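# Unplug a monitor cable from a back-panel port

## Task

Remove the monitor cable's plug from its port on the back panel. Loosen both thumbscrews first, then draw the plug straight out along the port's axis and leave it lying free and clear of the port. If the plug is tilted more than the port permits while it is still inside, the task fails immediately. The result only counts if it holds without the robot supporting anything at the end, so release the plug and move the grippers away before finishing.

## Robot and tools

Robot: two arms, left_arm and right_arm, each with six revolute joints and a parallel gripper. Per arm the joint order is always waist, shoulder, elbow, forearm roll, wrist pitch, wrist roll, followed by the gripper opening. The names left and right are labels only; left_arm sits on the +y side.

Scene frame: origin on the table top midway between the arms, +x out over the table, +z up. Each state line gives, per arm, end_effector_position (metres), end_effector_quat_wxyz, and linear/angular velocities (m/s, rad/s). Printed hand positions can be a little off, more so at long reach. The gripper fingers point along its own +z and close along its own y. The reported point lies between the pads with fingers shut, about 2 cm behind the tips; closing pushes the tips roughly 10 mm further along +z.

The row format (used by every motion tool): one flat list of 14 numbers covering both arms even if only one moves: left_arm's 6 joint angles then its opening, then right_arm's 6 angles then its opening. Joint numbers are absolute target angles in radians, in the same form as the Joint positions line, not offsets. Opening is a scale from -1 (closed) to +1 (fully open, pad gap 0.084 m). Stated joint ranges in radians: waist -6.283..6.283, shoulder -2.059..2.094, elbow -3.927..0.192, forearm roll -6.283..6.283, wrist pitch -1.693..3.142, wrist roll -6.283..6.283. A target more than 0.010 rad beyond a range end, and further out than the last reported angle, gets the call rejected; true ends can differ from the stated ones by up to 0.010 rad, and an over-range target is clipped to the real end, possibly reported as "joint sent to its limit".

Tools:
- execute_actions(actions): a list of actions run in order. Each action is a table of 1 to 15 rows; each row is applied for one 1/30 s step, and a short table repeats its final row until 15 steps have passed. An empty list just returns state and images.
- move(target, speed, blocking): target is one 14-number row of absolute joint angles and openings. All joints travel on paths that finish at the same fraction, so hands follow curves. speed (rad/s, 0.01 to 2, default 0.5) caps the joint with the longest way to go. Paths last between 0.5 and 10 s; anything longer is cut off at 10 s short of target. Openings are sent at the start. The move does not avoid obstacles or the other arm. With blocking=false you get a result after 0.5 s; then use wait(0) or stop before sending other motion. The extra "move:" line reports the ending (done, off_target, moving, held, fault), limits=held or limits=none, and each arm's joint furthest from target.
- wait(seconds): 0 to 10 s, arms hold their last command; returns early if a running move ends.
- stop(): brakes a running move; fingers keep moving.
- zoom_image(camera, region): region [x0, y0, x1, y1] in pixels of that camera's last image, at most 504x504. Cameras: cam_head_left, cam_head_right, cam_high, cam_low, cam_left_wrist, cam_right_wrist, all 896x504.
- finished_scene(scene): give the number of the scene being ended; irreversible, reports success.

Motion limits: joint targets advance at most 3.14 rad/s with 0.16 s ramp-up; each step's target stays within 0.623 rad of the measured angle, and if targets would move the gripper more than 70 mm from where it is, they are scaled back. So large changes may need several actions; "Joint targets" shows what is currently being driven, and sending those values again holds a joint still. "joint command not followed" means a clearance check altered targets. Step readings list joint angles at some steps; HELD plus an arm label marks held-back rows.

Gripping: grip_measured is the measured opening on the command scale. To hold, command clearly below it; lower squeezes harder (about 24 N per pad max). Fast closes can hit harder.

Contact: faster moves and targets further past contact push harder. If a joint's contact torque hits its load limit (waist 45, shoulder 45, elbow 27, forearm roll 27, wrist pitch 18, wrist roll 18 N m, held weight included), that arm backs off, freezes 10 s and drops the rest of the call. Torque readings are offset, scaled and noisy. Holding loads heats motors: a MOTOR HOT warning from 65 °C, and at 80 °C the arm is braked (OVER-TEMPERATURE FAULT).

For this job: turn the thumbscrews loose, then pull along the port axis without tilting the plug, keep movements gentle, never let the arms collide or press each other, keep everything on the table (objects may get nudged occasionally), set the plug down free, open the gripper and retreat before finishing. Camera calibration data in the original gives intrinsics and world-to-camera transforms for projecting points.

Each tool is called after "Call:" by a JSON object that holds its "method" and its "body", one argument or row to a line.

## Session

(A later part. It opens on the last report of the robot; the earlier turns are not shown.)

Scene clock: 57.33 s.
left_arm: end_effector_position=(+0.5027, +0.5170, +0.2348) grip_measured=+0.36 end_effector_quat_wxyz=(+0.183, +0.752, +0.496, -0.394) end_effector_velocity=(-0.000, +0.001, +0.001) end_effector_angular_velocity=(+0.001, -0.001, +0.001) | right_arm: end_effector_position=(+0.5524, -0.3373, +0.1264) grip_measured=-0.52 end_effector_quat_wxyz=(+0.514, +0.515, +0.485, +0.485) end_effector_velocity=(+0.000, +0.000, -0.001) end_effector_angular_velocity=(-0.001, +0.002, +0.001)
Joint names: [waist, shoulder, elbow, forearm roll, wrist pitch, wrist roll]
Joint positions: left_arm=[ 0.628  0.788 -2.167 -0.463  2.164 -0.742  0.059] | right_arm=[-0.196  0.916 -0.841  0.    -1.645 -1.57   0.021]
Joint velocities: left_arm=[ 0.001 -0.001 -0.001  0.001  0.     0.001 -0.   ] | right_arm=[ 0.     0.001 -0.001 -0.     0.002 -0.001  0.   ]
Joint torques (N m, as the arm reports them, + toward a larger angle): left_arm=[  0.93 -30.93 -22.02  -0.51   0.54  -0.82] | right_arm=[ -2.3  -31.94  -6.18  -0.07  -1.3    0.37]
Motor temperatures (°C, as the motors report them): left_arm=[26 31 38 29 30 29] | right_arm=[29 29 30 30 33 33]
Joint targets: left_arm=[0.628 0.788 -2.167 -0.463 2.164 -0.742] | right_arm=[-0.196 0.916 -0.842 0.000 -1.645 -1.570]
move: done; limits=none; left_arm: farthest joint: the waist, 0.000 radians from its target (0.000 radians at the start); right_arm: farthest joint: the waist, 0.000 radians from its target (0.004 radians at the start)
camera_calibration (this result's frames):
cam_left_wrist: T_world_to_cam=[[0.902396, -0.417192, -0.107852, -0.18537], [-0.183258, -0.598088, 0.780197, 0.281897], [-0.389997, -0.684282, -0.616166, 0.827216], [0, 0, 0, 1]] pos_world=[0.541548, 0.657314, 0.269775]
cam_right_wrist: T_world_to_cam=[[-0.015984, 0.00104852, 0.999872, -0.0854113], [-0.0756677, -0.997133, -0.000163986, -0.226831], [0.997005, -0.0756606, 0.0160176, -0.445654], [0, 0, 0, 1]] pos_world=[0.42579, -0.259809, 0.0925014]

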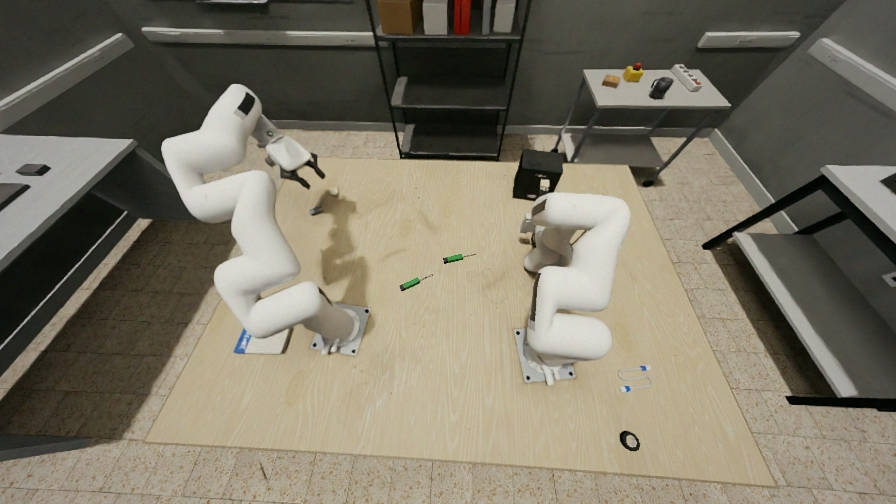

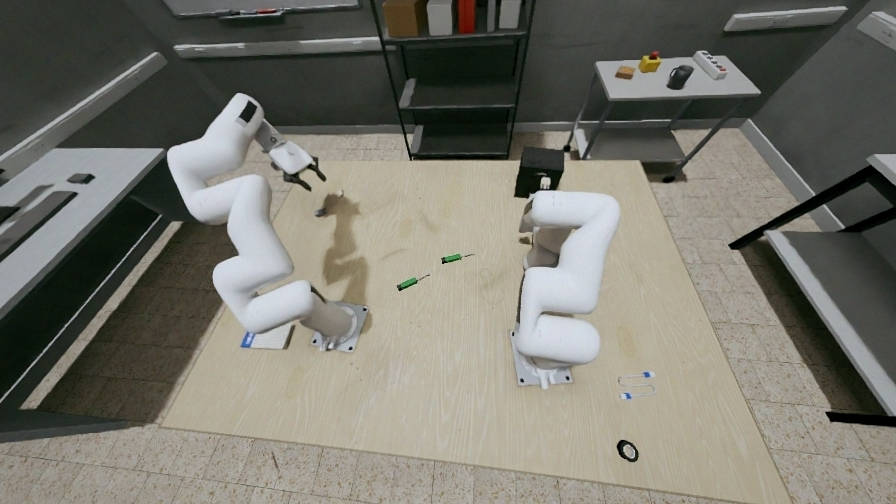

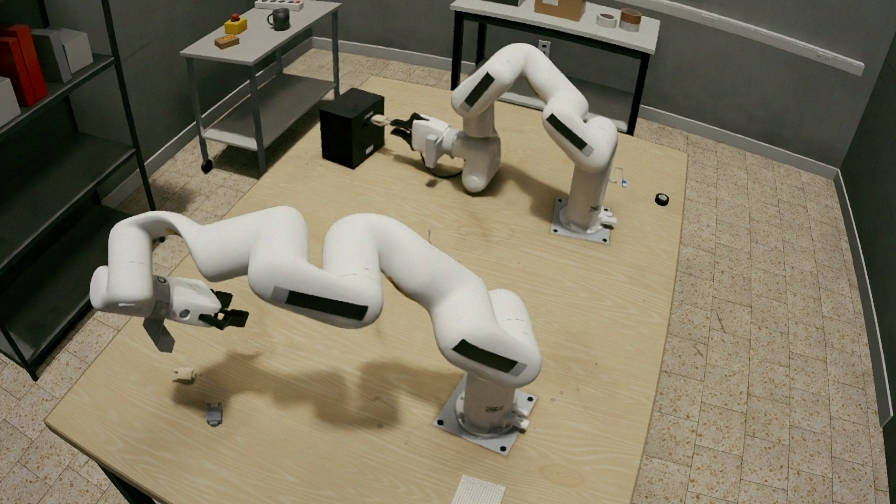

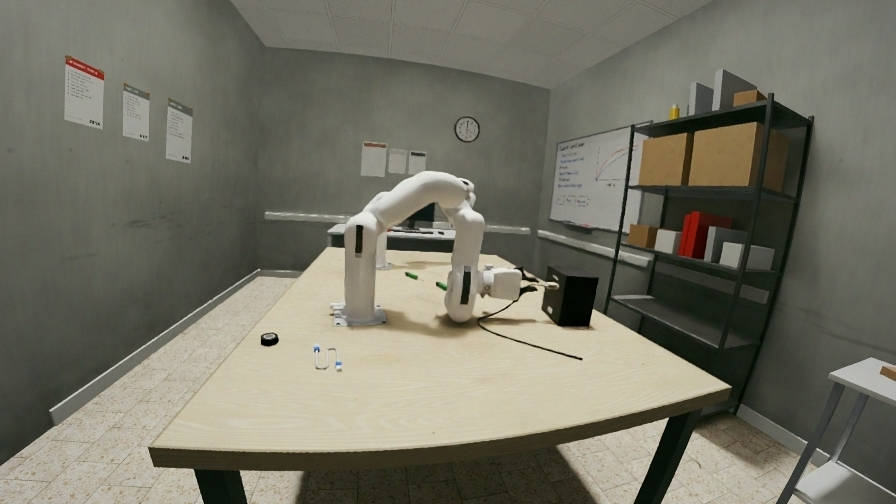

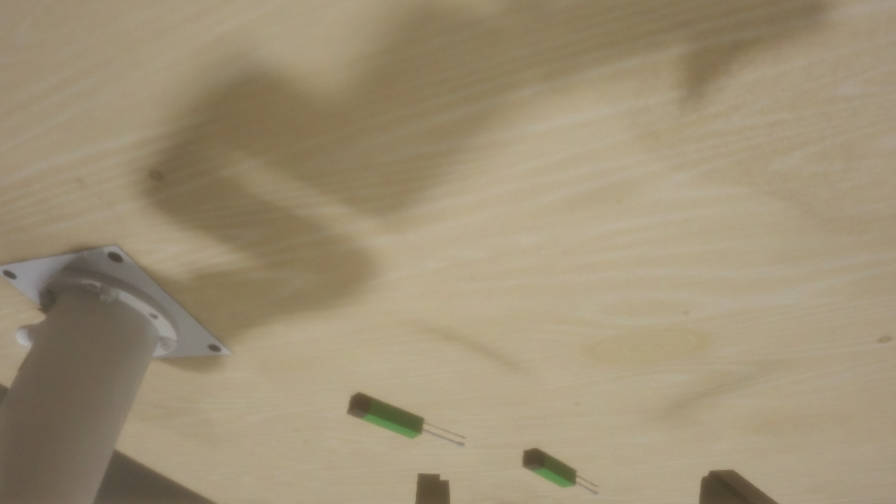

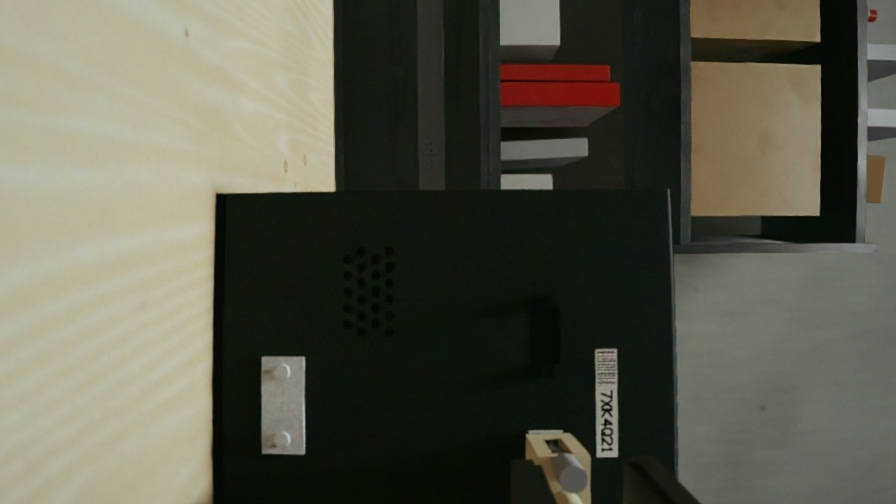

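Call:
{"method": "move", "body": {
  "target": [0.628,0.788,-2.167,-0.463,2.164,-0.742,0.37,-0.1707,0.916,-0.8415,0,-1.645,-1.57,-0.5]
}}

Call:
{"method": "move", "body": {
  "target": [0.628,0.788,-2.167,-0.463,2.164,-0.742,0.37,-0.1707,0.931,-0.932,0,-1.57,-1.57,-0.5],
  "speed": 0.1
}}

Call:
{"method": "move", "body": {
  "target": [0.628,0.788,-2.167,-0.463,2.164,-0.742,0.37,-0.1707,0.931,-0.932,0,-1.57,-1.57,-1]
}}

Call:
{"method": "zoom_image", "body": {
  "camera": "cam_low",
  "region": [480,250,600,320]
}}

Call:
{"method": "zoom_image", "body": {
  "camera": "cam_high",
  "region": [340,90,440,150]
}}

Scene clock: 85.07 s.
left_arm: end_effector_position=(+0.5027, +0.5170, +0.2348) grip_measured=+0.36 end_effector_quat_wxyz=(+0.183, +0.752, +0.496, -0.394) end_effector_velocity=(-0.000, +0.000, -0.000) end_effector_angular_velocity=(-0.001, +0.001, +0.001) | right_arm: end_effector_position=(+0.5531, -0.3233, +0.1265) grip_measured=-0.52 end_effector_quat_wxyz=(+0.508, +0.509, +0.491, +0.491) end_effector_velocity=(-0.000, +0.001, -0.000) end_effector_angular_velocity=(-0.000, +0.001, +0.002)
Joint names: [waist, shoulder, elbow, forearm roll, wrist pitch, wrist roll]
Joint positions: left_arm=[ 0.628  0.788 -2.167 -0.463  2.164 -0.742  0.059] | right_arm=[-0.171  0.916 -0.842  0.    -1.645 -1.57   0.021]
Joint velocities: left_arm=[ 0.     0.     0.001 -0.    -0.    -0.    -0.   ] | right_arm=[ 0.002 -0.     0.     0.     0.    -0.    -0.   ]
Joint torques (N m, as the arm reports them, + toward a larger angle): left_arm=[  0.94 -29.93 -21.9   -0.89   0.31  -0.72] | right_arm=[ -2.04 -31.1   -5.52  -0.21  -1.31   0.57]
Motor temperatures (°C, as the motors report them): left_arm=[26 31 38 29 30 29] | right_arm=[29 30 29 30 33 33]
Joint targets: left_arm=[0.628 0.788 -2.167 -0.463 2.164 -0.742] | right_arm=[-0.171 0.916 -0.842 0.000 -1.645 -1.570]
move: done; limits=none; left_arm: farthest joint: the waist, 0.000 radians from its target (0.000 radians at the start); right_arm: farthest joint: the waist, 0.000 radians from its target (0.025 radians at the start)
camera_calibration (this result's frames):
cam_left_wrist: T_world_to_cam=[[0.902396, -0.417191, -0.107852, -0.18537], [-0.183258, -0.598088, 0.780197, 0.281897], [-0.389996, -0.684282, -0.616166, 0.827216], [0, 0, 0, 1]] pos_world=[0.541548, 0.657314, 0.269775]
cam_right_wrist: T_world_to_cam=[[-0.016281, 0.000895416, 0.999867, -0.0853867], [-0.0508051, -0.998709, 0.0000671126, -0.227124], [0.998576, -0.0507972, 0.0163054, -0.438176], [0, 0, 0, 1]] pos_world=[0.424623, -0.249013, 0.0925352]

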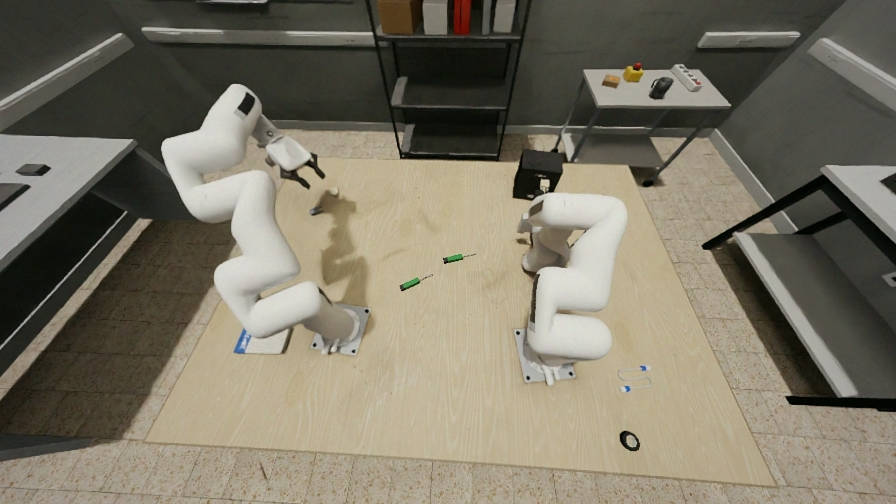

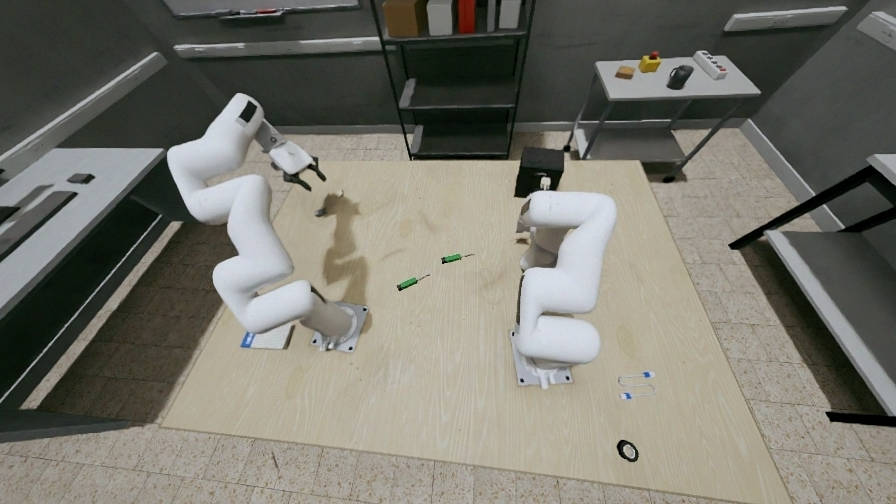

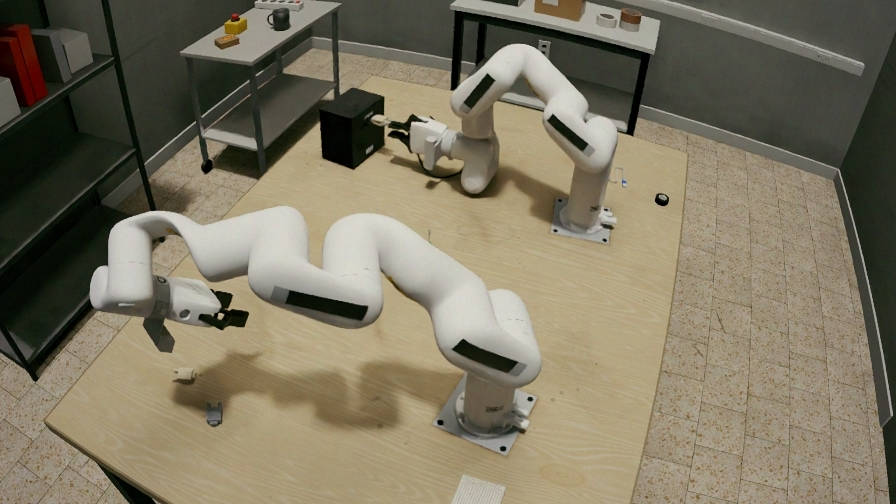

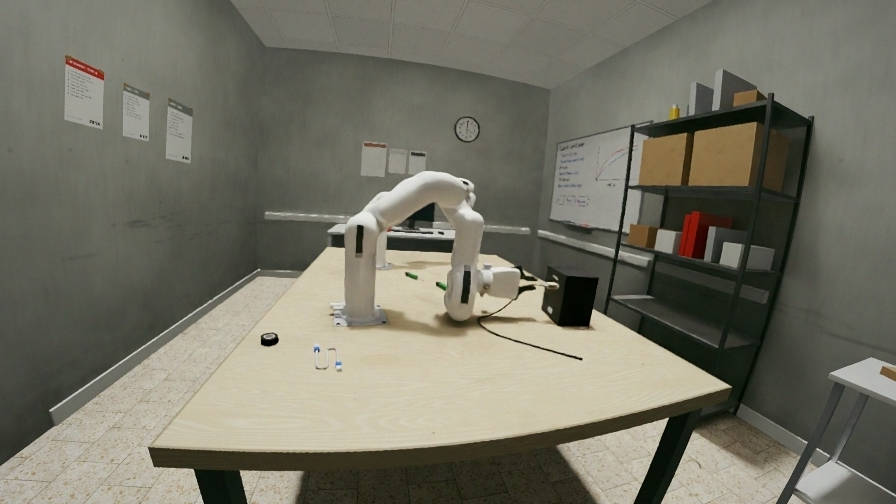

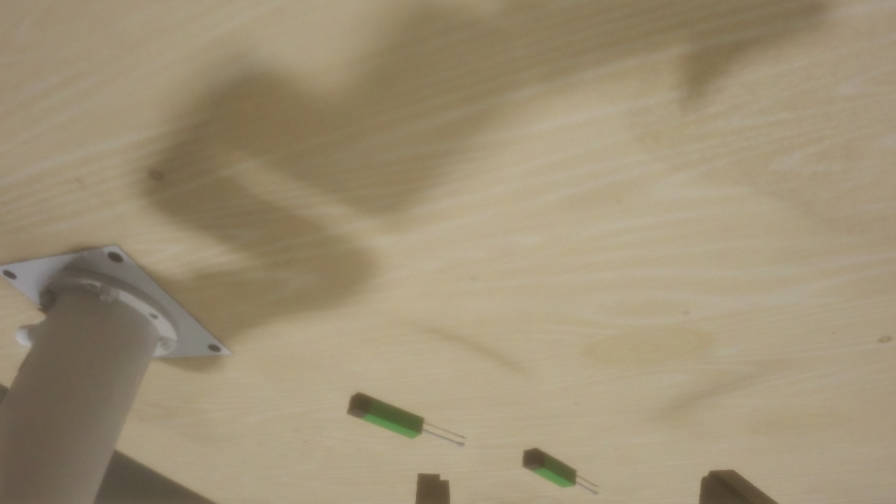

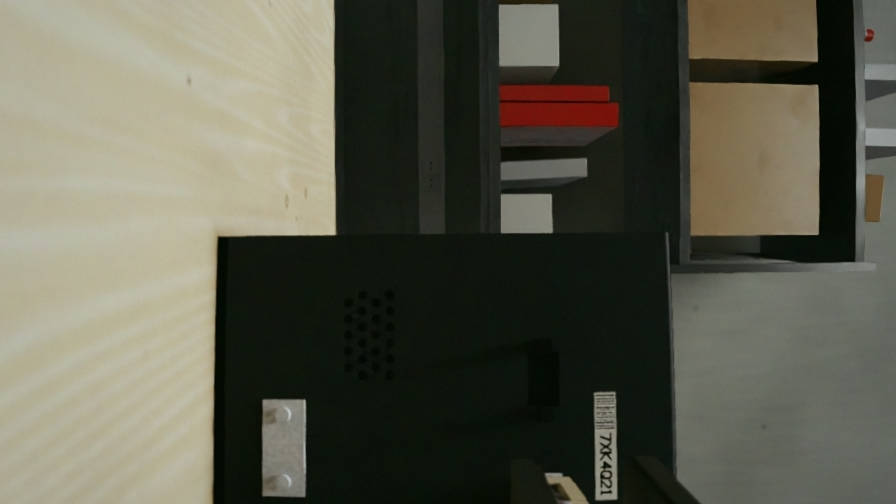

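Scene clock: 86.33 s.
left_arm: end_effector_position=(+0.5027, +0.5170, +0.2348) grip_measured=+0.36 end_effector_quat_wxyz=(+0.183, +0.752, +0.496, -0.394) end_effector_velocity=(-0.000, +0.000, -0.000) end_effector_angular_velocity=(-0.000, +0.001, +0.001) | right_arm: end_effector_position=(+0.5809, -0.3241, +0.1275) grip_measured=-0.52 end_effector_quat_wxyz=(+0.508, +0.509, +0.491, +0.492) end_effector_velocity=(+0.001, +0.000, -0.000) end_effector_angular_velocity=(-0.001, +0.000, +0.001)
Joint names: [waist, shoulder, elbow, forearm roll, wrist pitch, wrist roll]
Joint positions: left_arm=[ 0.628  0.788 -2.167 -0.463  2.164 -0.742  0.059] | right_arm=[-0.171  0.931 -0.932 -0.    -1.57  -1.57   0.021]
Joint velocities: left_arm=[ 0.     0.001  0.     0.    -0.    -0.     0.   ] | right_arm=[ 0.001  0.001 -0.002  0.     0.002 -0.001  0.   ]
Joint torques (N m, as the arm reports them, + toward a larger angle): left_arm=[  0.29 -30.54 -22.31  -0.45   0.47  -0.47] | right_arm=[ -2.37 -33.36  -7.11  -0.03  -1.23   0.52]
Motor temperatures (°C, as the motors report them): left_arm=[26 31 38 29 30 29] | right_arm=[29 30 29 30 33 33]
Joint targets: left_arm=[0.628 0.788 -2.167 -0.463 2.164 -0.742] | right_arm=[-0.171 0.931 -0.932 0.000 -1.570 -1.570]
move: done; limits=none; left_arm: farthest joint: the waist, 0.000 radians from its target (0.000 radians at the start); right_arm: farthest joint: the waist, 0.000 radians from its target (0.000 radians at the start)
camera_calibration (this result's frames):
cam_left_wrist: T_world_to_cam=[[0.902396, -0.417191, -0.107852, -0.18537], [-0.183258, -0.598088, 0.780197, 0.281897], [-0.389996, -0.684282, -0.616166, 0.827216], [0, 0, 0, 1]] pos_world=[0.541548, 0.657314, 0.269775]
cam_right_wrist: T_world_to_cam=[[-0.0163864, 0.000879727, 0.999865, -0.0858519], [-0.0503958, -0.998729, 0.0000528087, -0.226686], [0.998595, -0.0503882, 0.0164099, -0.465877], [0, 0, 0, 1]] pos_world=[0.452391, -0.249797, 0.0934973]

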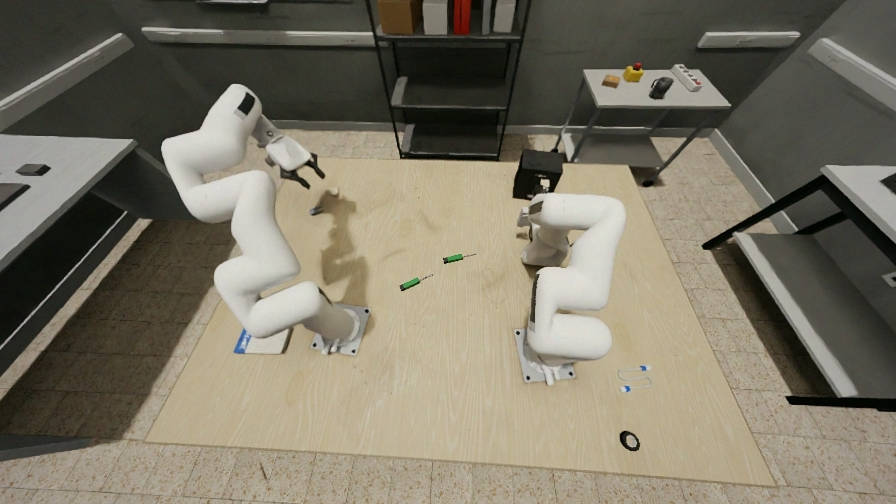

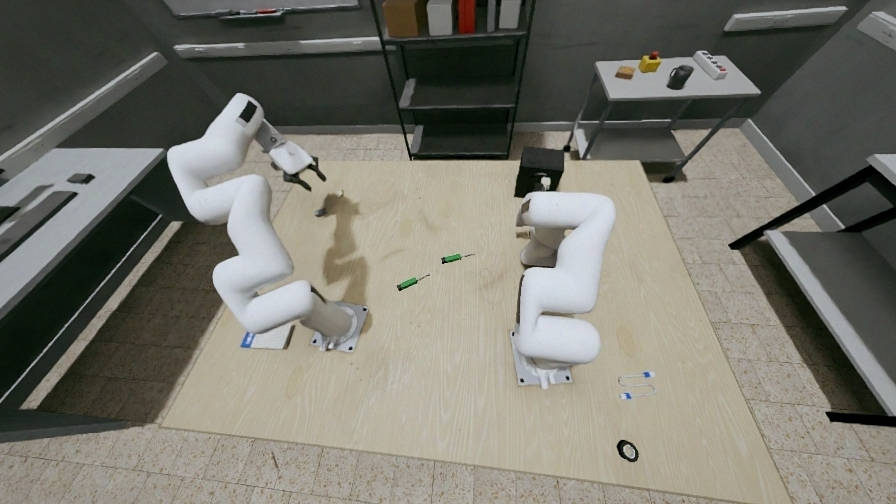

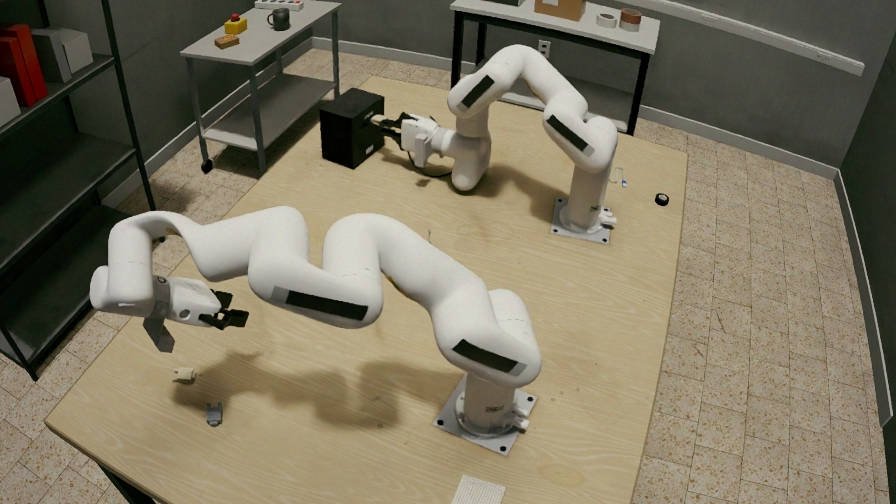

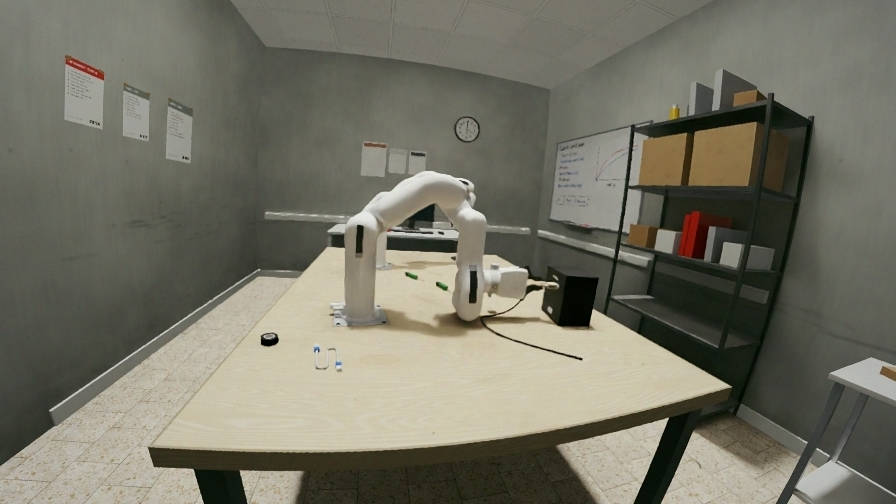

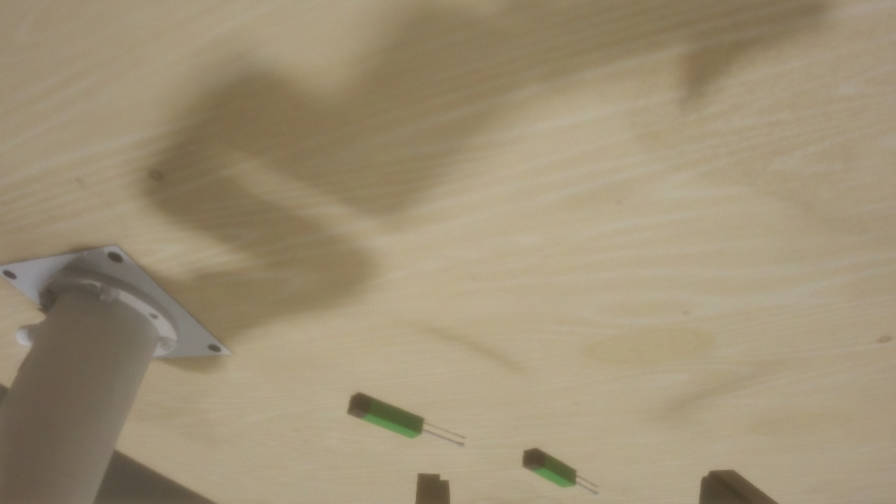

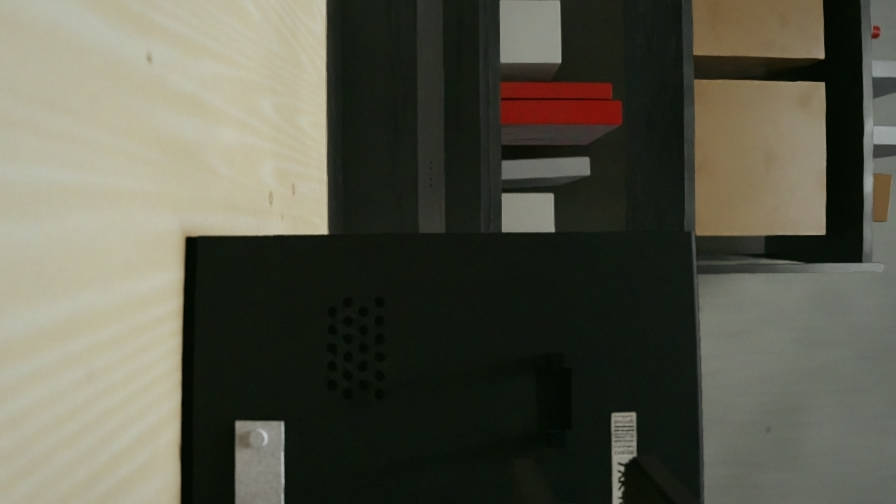

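Scene clock: 87.03 s.
left_arm: end_effector_position=(+0.5027, +0.5170, +0.2348) grip_measured=+0.36 end_effector_quat_wxyz=(+0.183, +0.752, +0.496, -0.394) end_effector_velocity=(+0.000, +0.000, +0.000) end_effector_angular_velocity=(+0.001, -0.001, +0.002) | right_arm: end_effector_position=(+0.5810, -0.3241, +0.1280) grip_measured=-0.85 end_effector_quat_wxyz=(+0.509, +0.508, +0.491, +0.492) end_effector_velocity=(-0.000, +0.000, -0.001) end_effector_angular_velocity=(+0.000, +0.003, -0.000)
Joint names: [waist, shoulder, elbow, forearm roll, wrist pitch, wrist roll]
Joint positions: left_arm=[ 0.628  0.788 -2.167 -0.463  2.164 -0.742  0.059] | right_arm=[-0.171  0.931 -0.932  0.    -1.571 -1.57   0.007]
Joint velocities: left_arm=[ 0.001 -0.    -0.001 -0.    -0.    -0.001 -0.   ] | right_arm=[ 0.     0.001 -0.     0.     0.002  0.     0.   ]
Joint torques (N m, as the arm reports them, + toward a larger angle): left_arm=[  0.63 -30.31 -22.09  -0.77   0.35  -0.62] | right_arm=[ -2.37 -30.28  -6.78  -0.1   -0.16   0.56]
Motor temperatures (°C, as the motors report them): left_arm=[26 31 38 29 30 29] | right_arm=[29 30 29 30 33 33]
Joint targets: left_arm=[0.628 0.788 -2.167 -0.463 2.164 -0.742] | right_arm=[-0.171 0.931 -0.932 0.000 -1.570 -1.570]
move: done; limits=none; left_arm: farthest joint: the waist, 0.000 radians from its target (0.000 radians at the start); right_arm: farthest joint: the wrist pitch, 0.001 radians from its target (0.000 radians at the start)
camera_calibration (this result's frames):
cam_left_wrist: T_world_to_cam=[[0.902396, -0.417192, -0.107852, -0.18537], [-0.183258, -0.598088, 0.780197, 0.281897], [-0.389996, -0.684282, -0.616166, 0.827216], [0, 0, 0, 1]] pos_world=[0.541548, 0.657314, 0.269775]
cam_right_wrist: T_world_to_cam=[[-0.0176707, 0.000950991, 0.999843, -0.085549], [-0.0503969, -0.998729, 0.0000592438, -0.226683], [0.998573, -0.050388, 0.0176962, -0.466151], [0, 0, 0, 1]] pos_world=[0.45255, -0.249802, 0.0937981]

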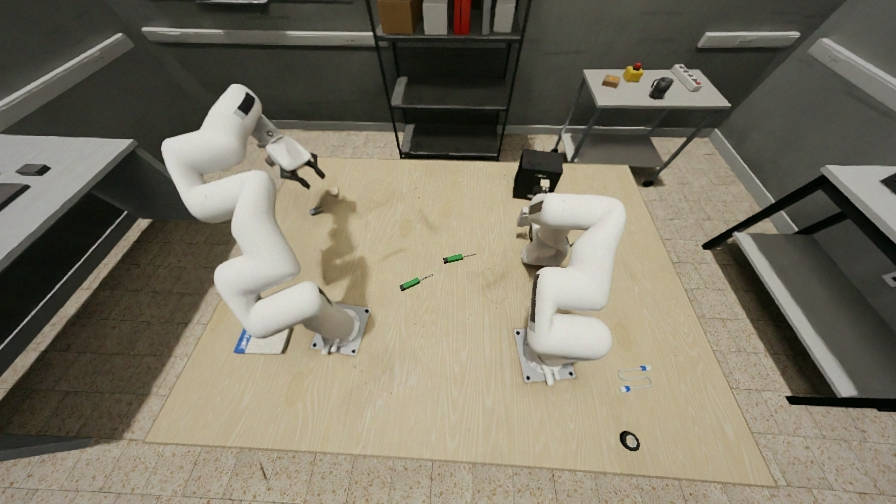

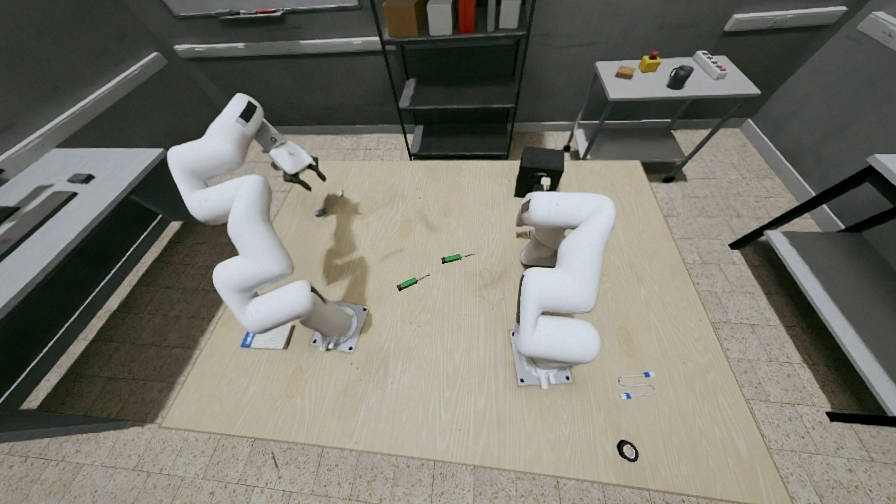

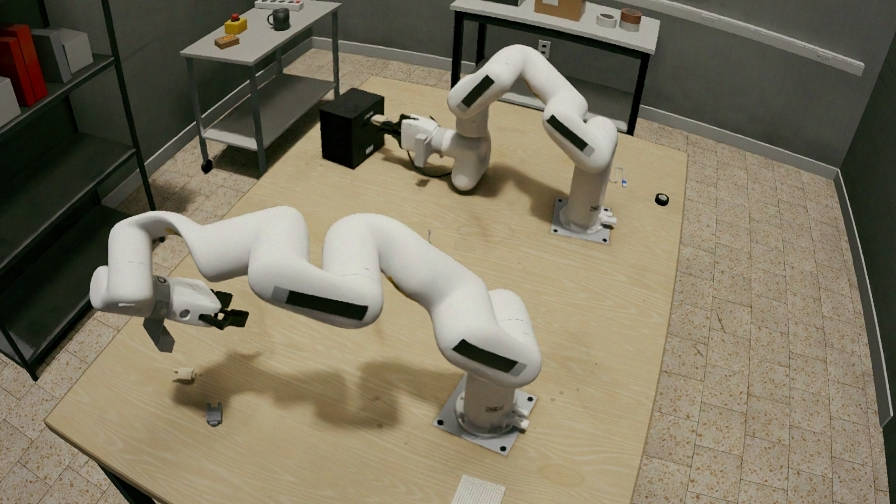

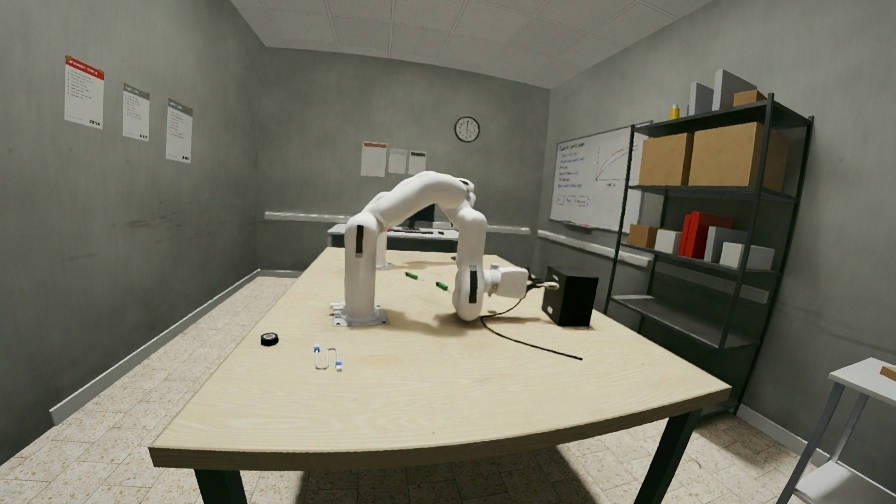

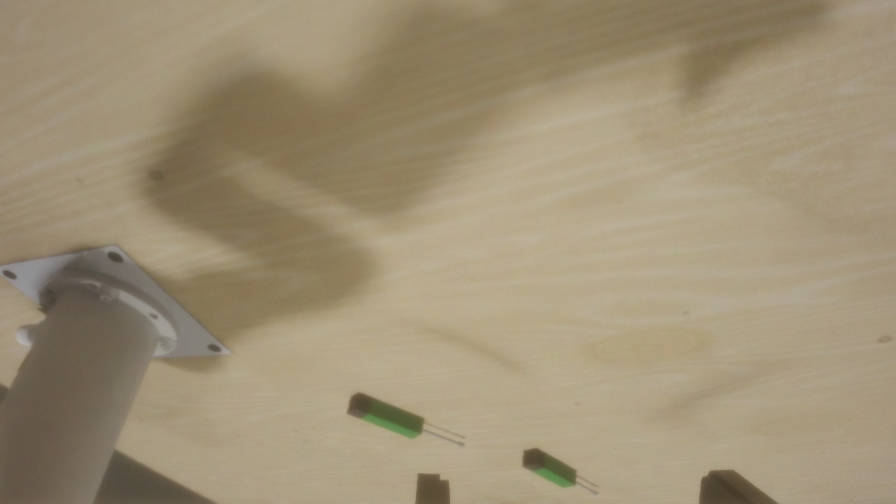

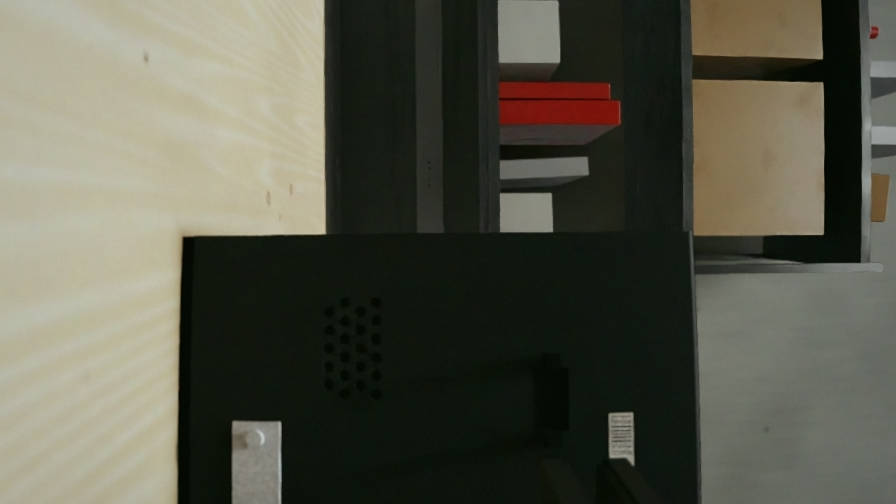

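Region (480, 250, 600, 320) of cam_low's 896x504 image, scaled by 4.200, with more detail than that image has; it fills the top 294 rows of this view, and the rest is white.

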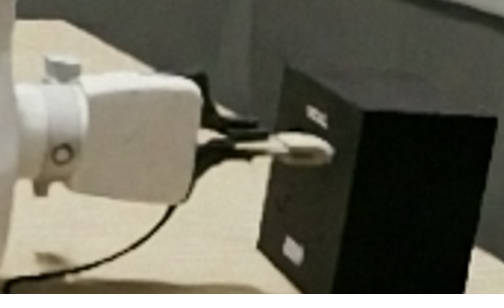

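Region (340, 90, 440, 150) of cam_high's 896x504 image, scaled by 5.040, with more detail than that image has; it fills the top 302 rows of this view, and the rest is white.

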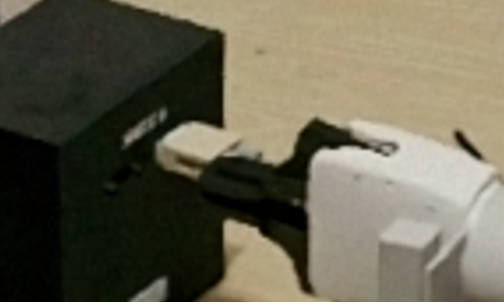

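Call:
{"method": "execute_actions", "body": {
  "actions": [
    [[0.628,0.788,-2.167,-0.463,2.164,-0.742,0.37,-0.1707,0.931,-0.932,0,-1.57,-1.57,-0.5]],
    [[0.628,0.788,-2.167,-0.463,2.164,-0.742,0.37,-0.1707,0.912,-0.8395,0,-1.644,-1.57,-0.5]],
    [[0.628,0.788,-2.167,-0.463,2.164,-0.742,0.37,-0.249,0.912,-0.8395,0,-1.644,-1.57,-0.5]],
    [[0.628,0.788,-2.167,-0.463,2.164,-0.742,0.37,-0.249,0.92,-0.885,0,-1.606,-1.57,-0.5]],
    [[0.628,0.788,-2.167,-0.463,2.164,-0.742,0.37,-0.249,0.9275,-0.93,0,-1.569,-1.57,-0.5]],
    [[0.628,0.788,-2.167,-0.463,2.164,-0.742,0.37,-0.249,0.9275,-0.93,0,-1.569,-1.57,-0.5]]
  ]
}}

Scene clock: 112.73 s.
left_arm: end_effector_position=(+0.5027, +0.5170, +0.2348) grip_measured=+0.36 end_effector_quat_wxyz=(+0.183, +0.752, +0.496, -0.394) end_effector_velocity=(-0.000, +0.000, -0.000) end_effector_angular_velocity=(-0.000, +0.001, +0.000) | right_arm: end_effector_position=(+0.5777, -0.3701, +0.1287) grip_measured=-0.52 end_effector_quat_wxyz=(+0.527, +0.527, +0.471, +0.471) end_effector_velocity=(+0.000, +0.001, +0.001) end_effector_angular_velocity=(+0.000, -0.002, +0.001)
Joint names: [waist, shoulder, elbow, forearm roll, wrist pitch, wrist roll]
Joint positions: left_arm=[ 0.628  0.788 -2.167 -0.463  2.164 -0.742  0.059] | right_arm=[-0.249  0.928 -0.93   0.    -1.569 -1.57   0.021]
Joint velocities: left_arm=[ 0.     0.001  0.001  0.     0.    -0.    -0.   ] | right_arm=[ 0.001 -0.002 -0.    -0.    -0.     0.     0.   ]
Joint torques (N m, as the arm reports them, + toward a larger angle): left_arm=[  0.38 -30.57 -22.1   -0.84   0.41  -0.57] | right_arm=[ -1.12 -34.5   -8.16  -0.45  -1.3    0.55]
Motor temperatures (°C, as the motors report them): left_arm=[26 31 38 29 30 29] | right_arm=[29 29 29 30 33 33]
Joint targets: left_arm=[0.628 0.788 -2.167 -0.463 2.164 -0.742] | right_arm=[-0.249 0.927 -0.930 0.000 -1.569 -1.570]
Step readings (joint positions; steps 1 to 15: 1st action; 16 to 30: 2nd action; 31 to 45: 3rd action; 46 to 60: 4th action; 61 to 75: 5th action; 76 to 90: 6th action):
0: left_arm=[0.628 0.788 -2.167 -0.463 2.164 -0.742] | right_arm=[-0.171 0.931 -0.932 -0.000 -1.570 -1.570]
1: left_arm=[0.628 0.788 -2.167 -0.463 2.164 -0.742] | right_arm=[-0.171 0.931 -0.932 0.000 -1.569 -1.570]
2: left_arm=[0.628 0.788 -2.167 -0.463 2.164 -0.742] | right_arm=[-0.171 0.932 -0.932 0.000 -1.566 -1.570]
4: left_arm=[0.628 0.788 -2.167 -0.463 2.164 -0.742] | right_arm=[-0.171 0.933 -0.931 0.000 -1.565 -1.570]
8: left_arm=[0.628 0.788 -2.167 -0.463 2.164 -0.742] | right_arm=[-0.171 0.932 -0.931 -0.000 -1.567 -1.570]
15: left_arm=[0.628 0.788 -2.167 -0.463 2.164 -0.742] | right_arm=[-0.171 0.931 -0.932 -0.000 -1.569 -1.570]
16: left_arm=[0.628 0.788 -2.167 -0.463 2.164 -0.742] | right_arm=[-0.171 0.931 -0.931 -0.000 -1.570 -1.570]
17: left_arm=[0.628 0.788 -2.167 -0.463 2.164 -0.742] | right_arm=[-0.171 0.930 -0.926 -0.000 -1.575 -1.570]
19: left_arm=[0.628 0.788 -2.167 -0.463 2.164 -0.742] | right_arm=[-0.171 0.921 -0.890 -0.000 -1.605 -1.570]
23: left_arm=[0.628 0.788 -2.167 -0.463 2.164 -0.742] | right_arm=[-0.171 0.914 -0.848 0.000 -1.636 -1.570]
30: left_arm=[0.628 0.788 -2.167 -0.463 2.164 -0.742] | right_arm=[-0.171 0.912 -0.841 0.000 -1.643 -1.570]
31: left_arm=[0.628 0.788 -2.167 -0.463 2.164 -0.742] | right_arm=[-0.171 0.912 -0.840 -0.000 -1.644 -1.570]
32: left_arm=[0.628 0.788 -2.167 -0.463 2.164 -0.742] | right_arm=[-0.175 0.912 -0.840 -0.000 -1.644 -1.570]
34: left_arm=[0.628 0.788 -2.167 -0.463 2.164 -0.742] | right_arm=[-0.208 0.912 -0.840 -0.001 -1.644 -1.570]
38: left_arm=[0.628 0.788 -2.167 -0.463 2.164 -0.742] | right_arm=[-0.243 0.912 -0.839 0.000 -1.644 -1.570]
45: left_arm=[0.628 0.788 -2.167 -0.463 2.164 -0.742] | right_arm=[-0.248 0.912 -0.839 -0.000 -1.644 -1.570]
46: left_arm=[0.628 0.788 -2.167 -0.463 2.164 -0.742] | right_arm=[-0.248 0.912 -0.840 -0.000 -1.643 -1.570]
47: left_arm=[0.628 0.788 -2.167 -0.463 2.164 -0.742] | right_arm=[-0.248 0.913 -0.845 0.000 -1.639 -1.570]
49: left_arm=[0.628 0.788 -2.167 -0.463 2.164 -0.742] | right_arm=[-0.249 0.917 -0.867 0.000 -1.621 -1.570]
53: left_arm=[0.628 0.788 -2.167 -0.463 2.164 -0.742] | right_arm=[-0.249 0.919 -0.882 0.000 -1.609 -1.570]
60: left_arm=[0.628 0.788 -2.167 -0.463 2.164 -0.742] | right_arm=[-0.249 0.920 -0.884 0.000 -1.606 -1.570]
61: left_arm=[0.628 0.788 -2.167 -0.463 2.164 -0.742] | right_arm=[-0.249 0.920 -0.885 0.000 -1.606 -1.570]
62: left_arm=[0.628 0.788 -2.167 -0.463 2.164 -0.742] | right_arm=[-0.249 0.921 -0.890 0.000 -1.601 -1.570]
64: left_arm=[0.628 0.788 -2.167 -0.463 2.164 -0.742] | right_arm=[-0.249 0.925 -0.912 0.000 -1.584 -1.570]
68: left_arm=[0.628 0.788 -2.167 -0.463 2.164 -0.742] | right_arm=[-0.249 0.927 -0.927 0.000 -1.572 -1.570]
75: left_arm=[0.628 0.788 -2.167 -0.463 2.164 -0.742] | right_arm=[-0.249 0.928 -0.929 0.000 -1.569 -1.570]
76: left_arm=[0.628 0.788 -2.167 -0.463 2.164 -0.742] | right_arm=[-0.249 0.928 -0.930 0.000 -1.569 -1.570]
77: left_arm=[0.628 0.788 -2.167 -0.463 2.164 -0.742] | right_arm=[-0.249 0.928 -0.930 0.000 -1.569 -1.570]
79: left_arm=[0.628 0.788 -2.167 -0.463 2.164 -0.742] | right_arm=[-0.249 0.928 -0.930 0.000 -1.569 -1.570]
83: left_arm=[0.628 0.788 -2.167 -0.463 2.164 -0.742] | right_arm=[-0.249 0.928 -0.930 0.000 -1.569 -1.570]
90: Joint positions above
camera_calibration (this result's frames):
cam_left_wrist: T_world_to_cam=[[0.902396, -0.417191, -0.107852, -0.18537], [-0.183258, -0.598088, 0.780197, 0.281897], [-0.389996, -0.684282, -0.616166, 0.827216], [0, 0, 0, 1]] pos_world=[0.541548, 0.657314, 0.269775]
cam_right_wrist: T_world_to_cam=[[-0.0169201, 0.00223574, 0.999854, -0.0862724], [-0.128386, -0.991724, 0.000044941, -0.225186], [0.99158, -0.128367, 0.0170671, -0.489868], [0, 0, 0, 1]] pos_world=[0.455373, -0.286012, 0.0946306]

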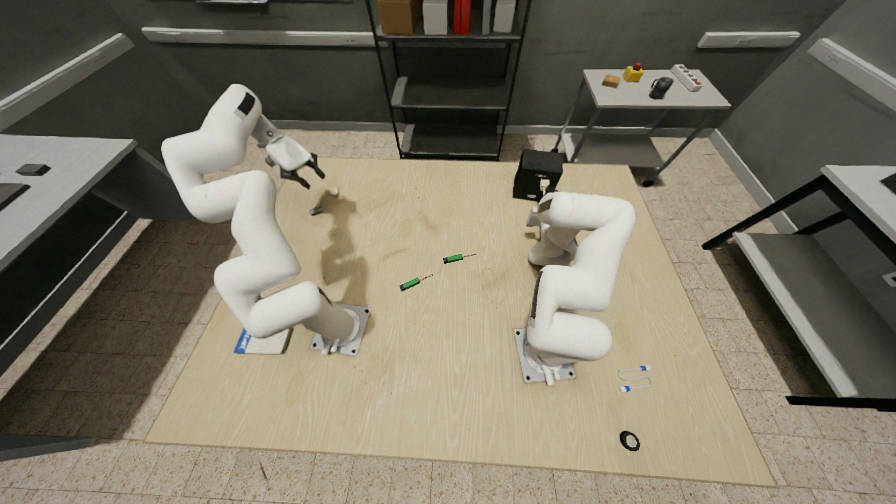

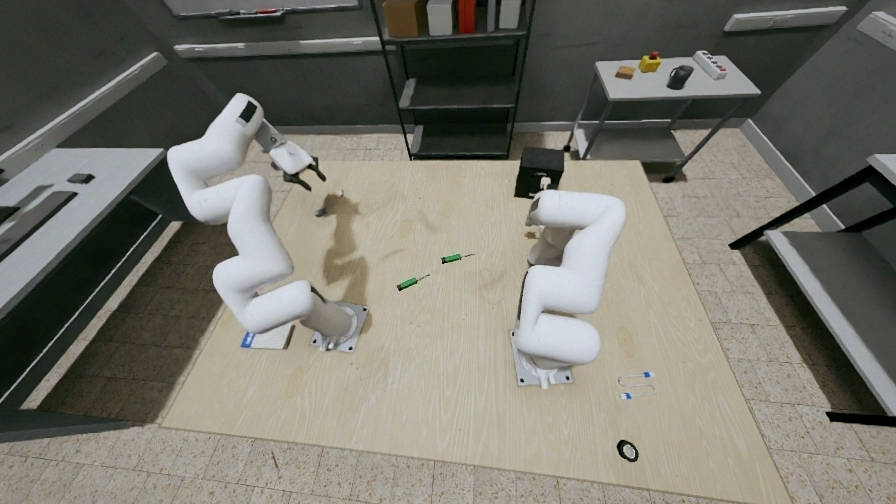

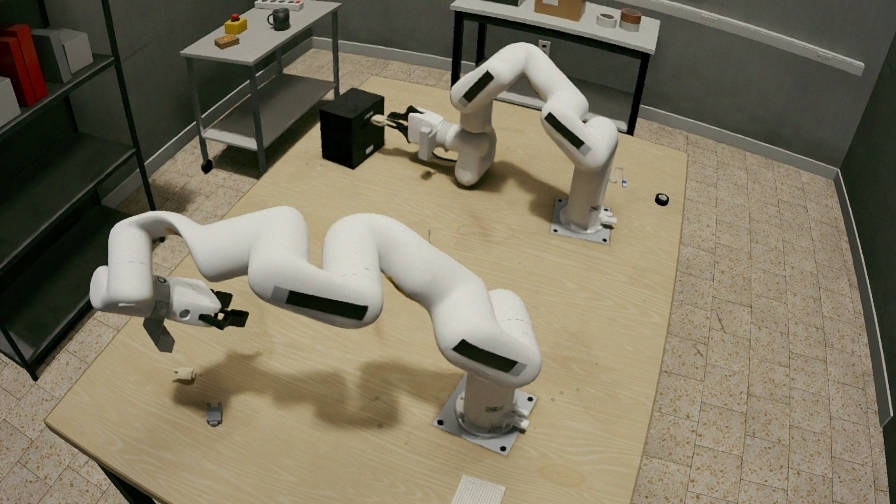

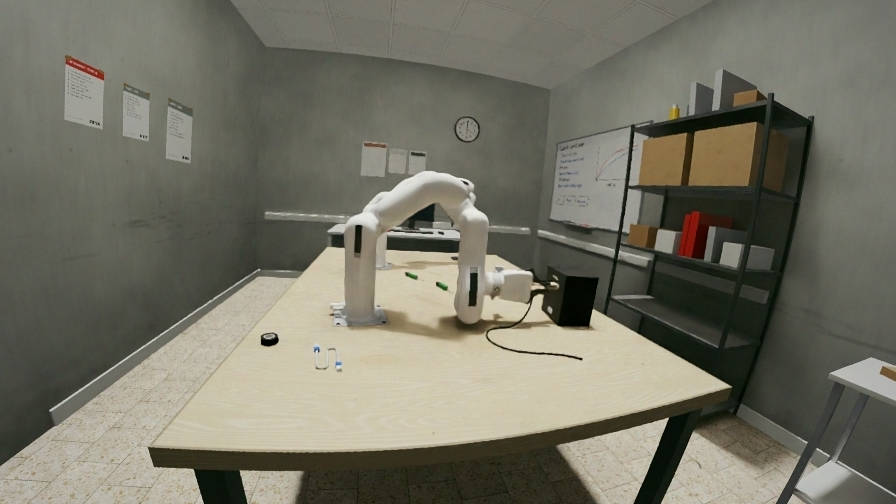

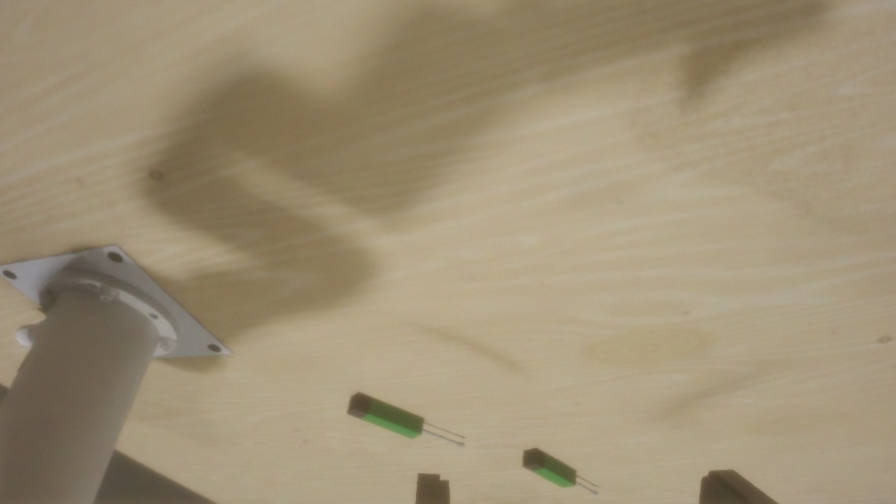

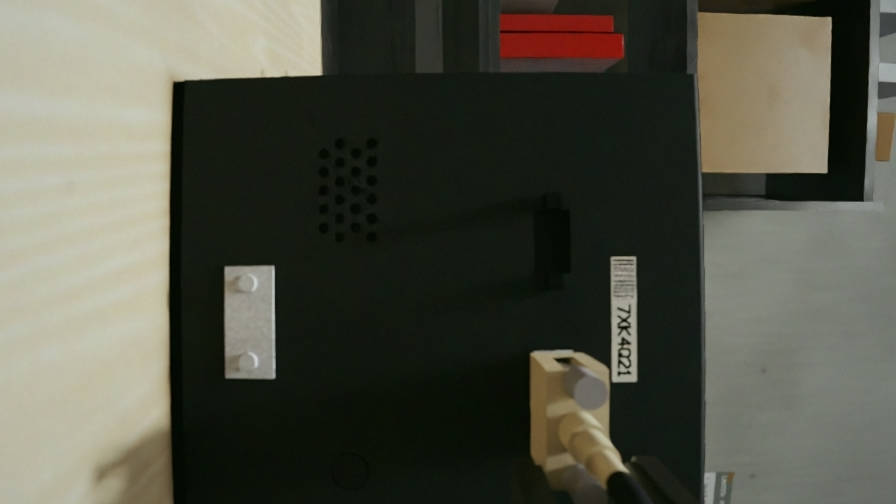

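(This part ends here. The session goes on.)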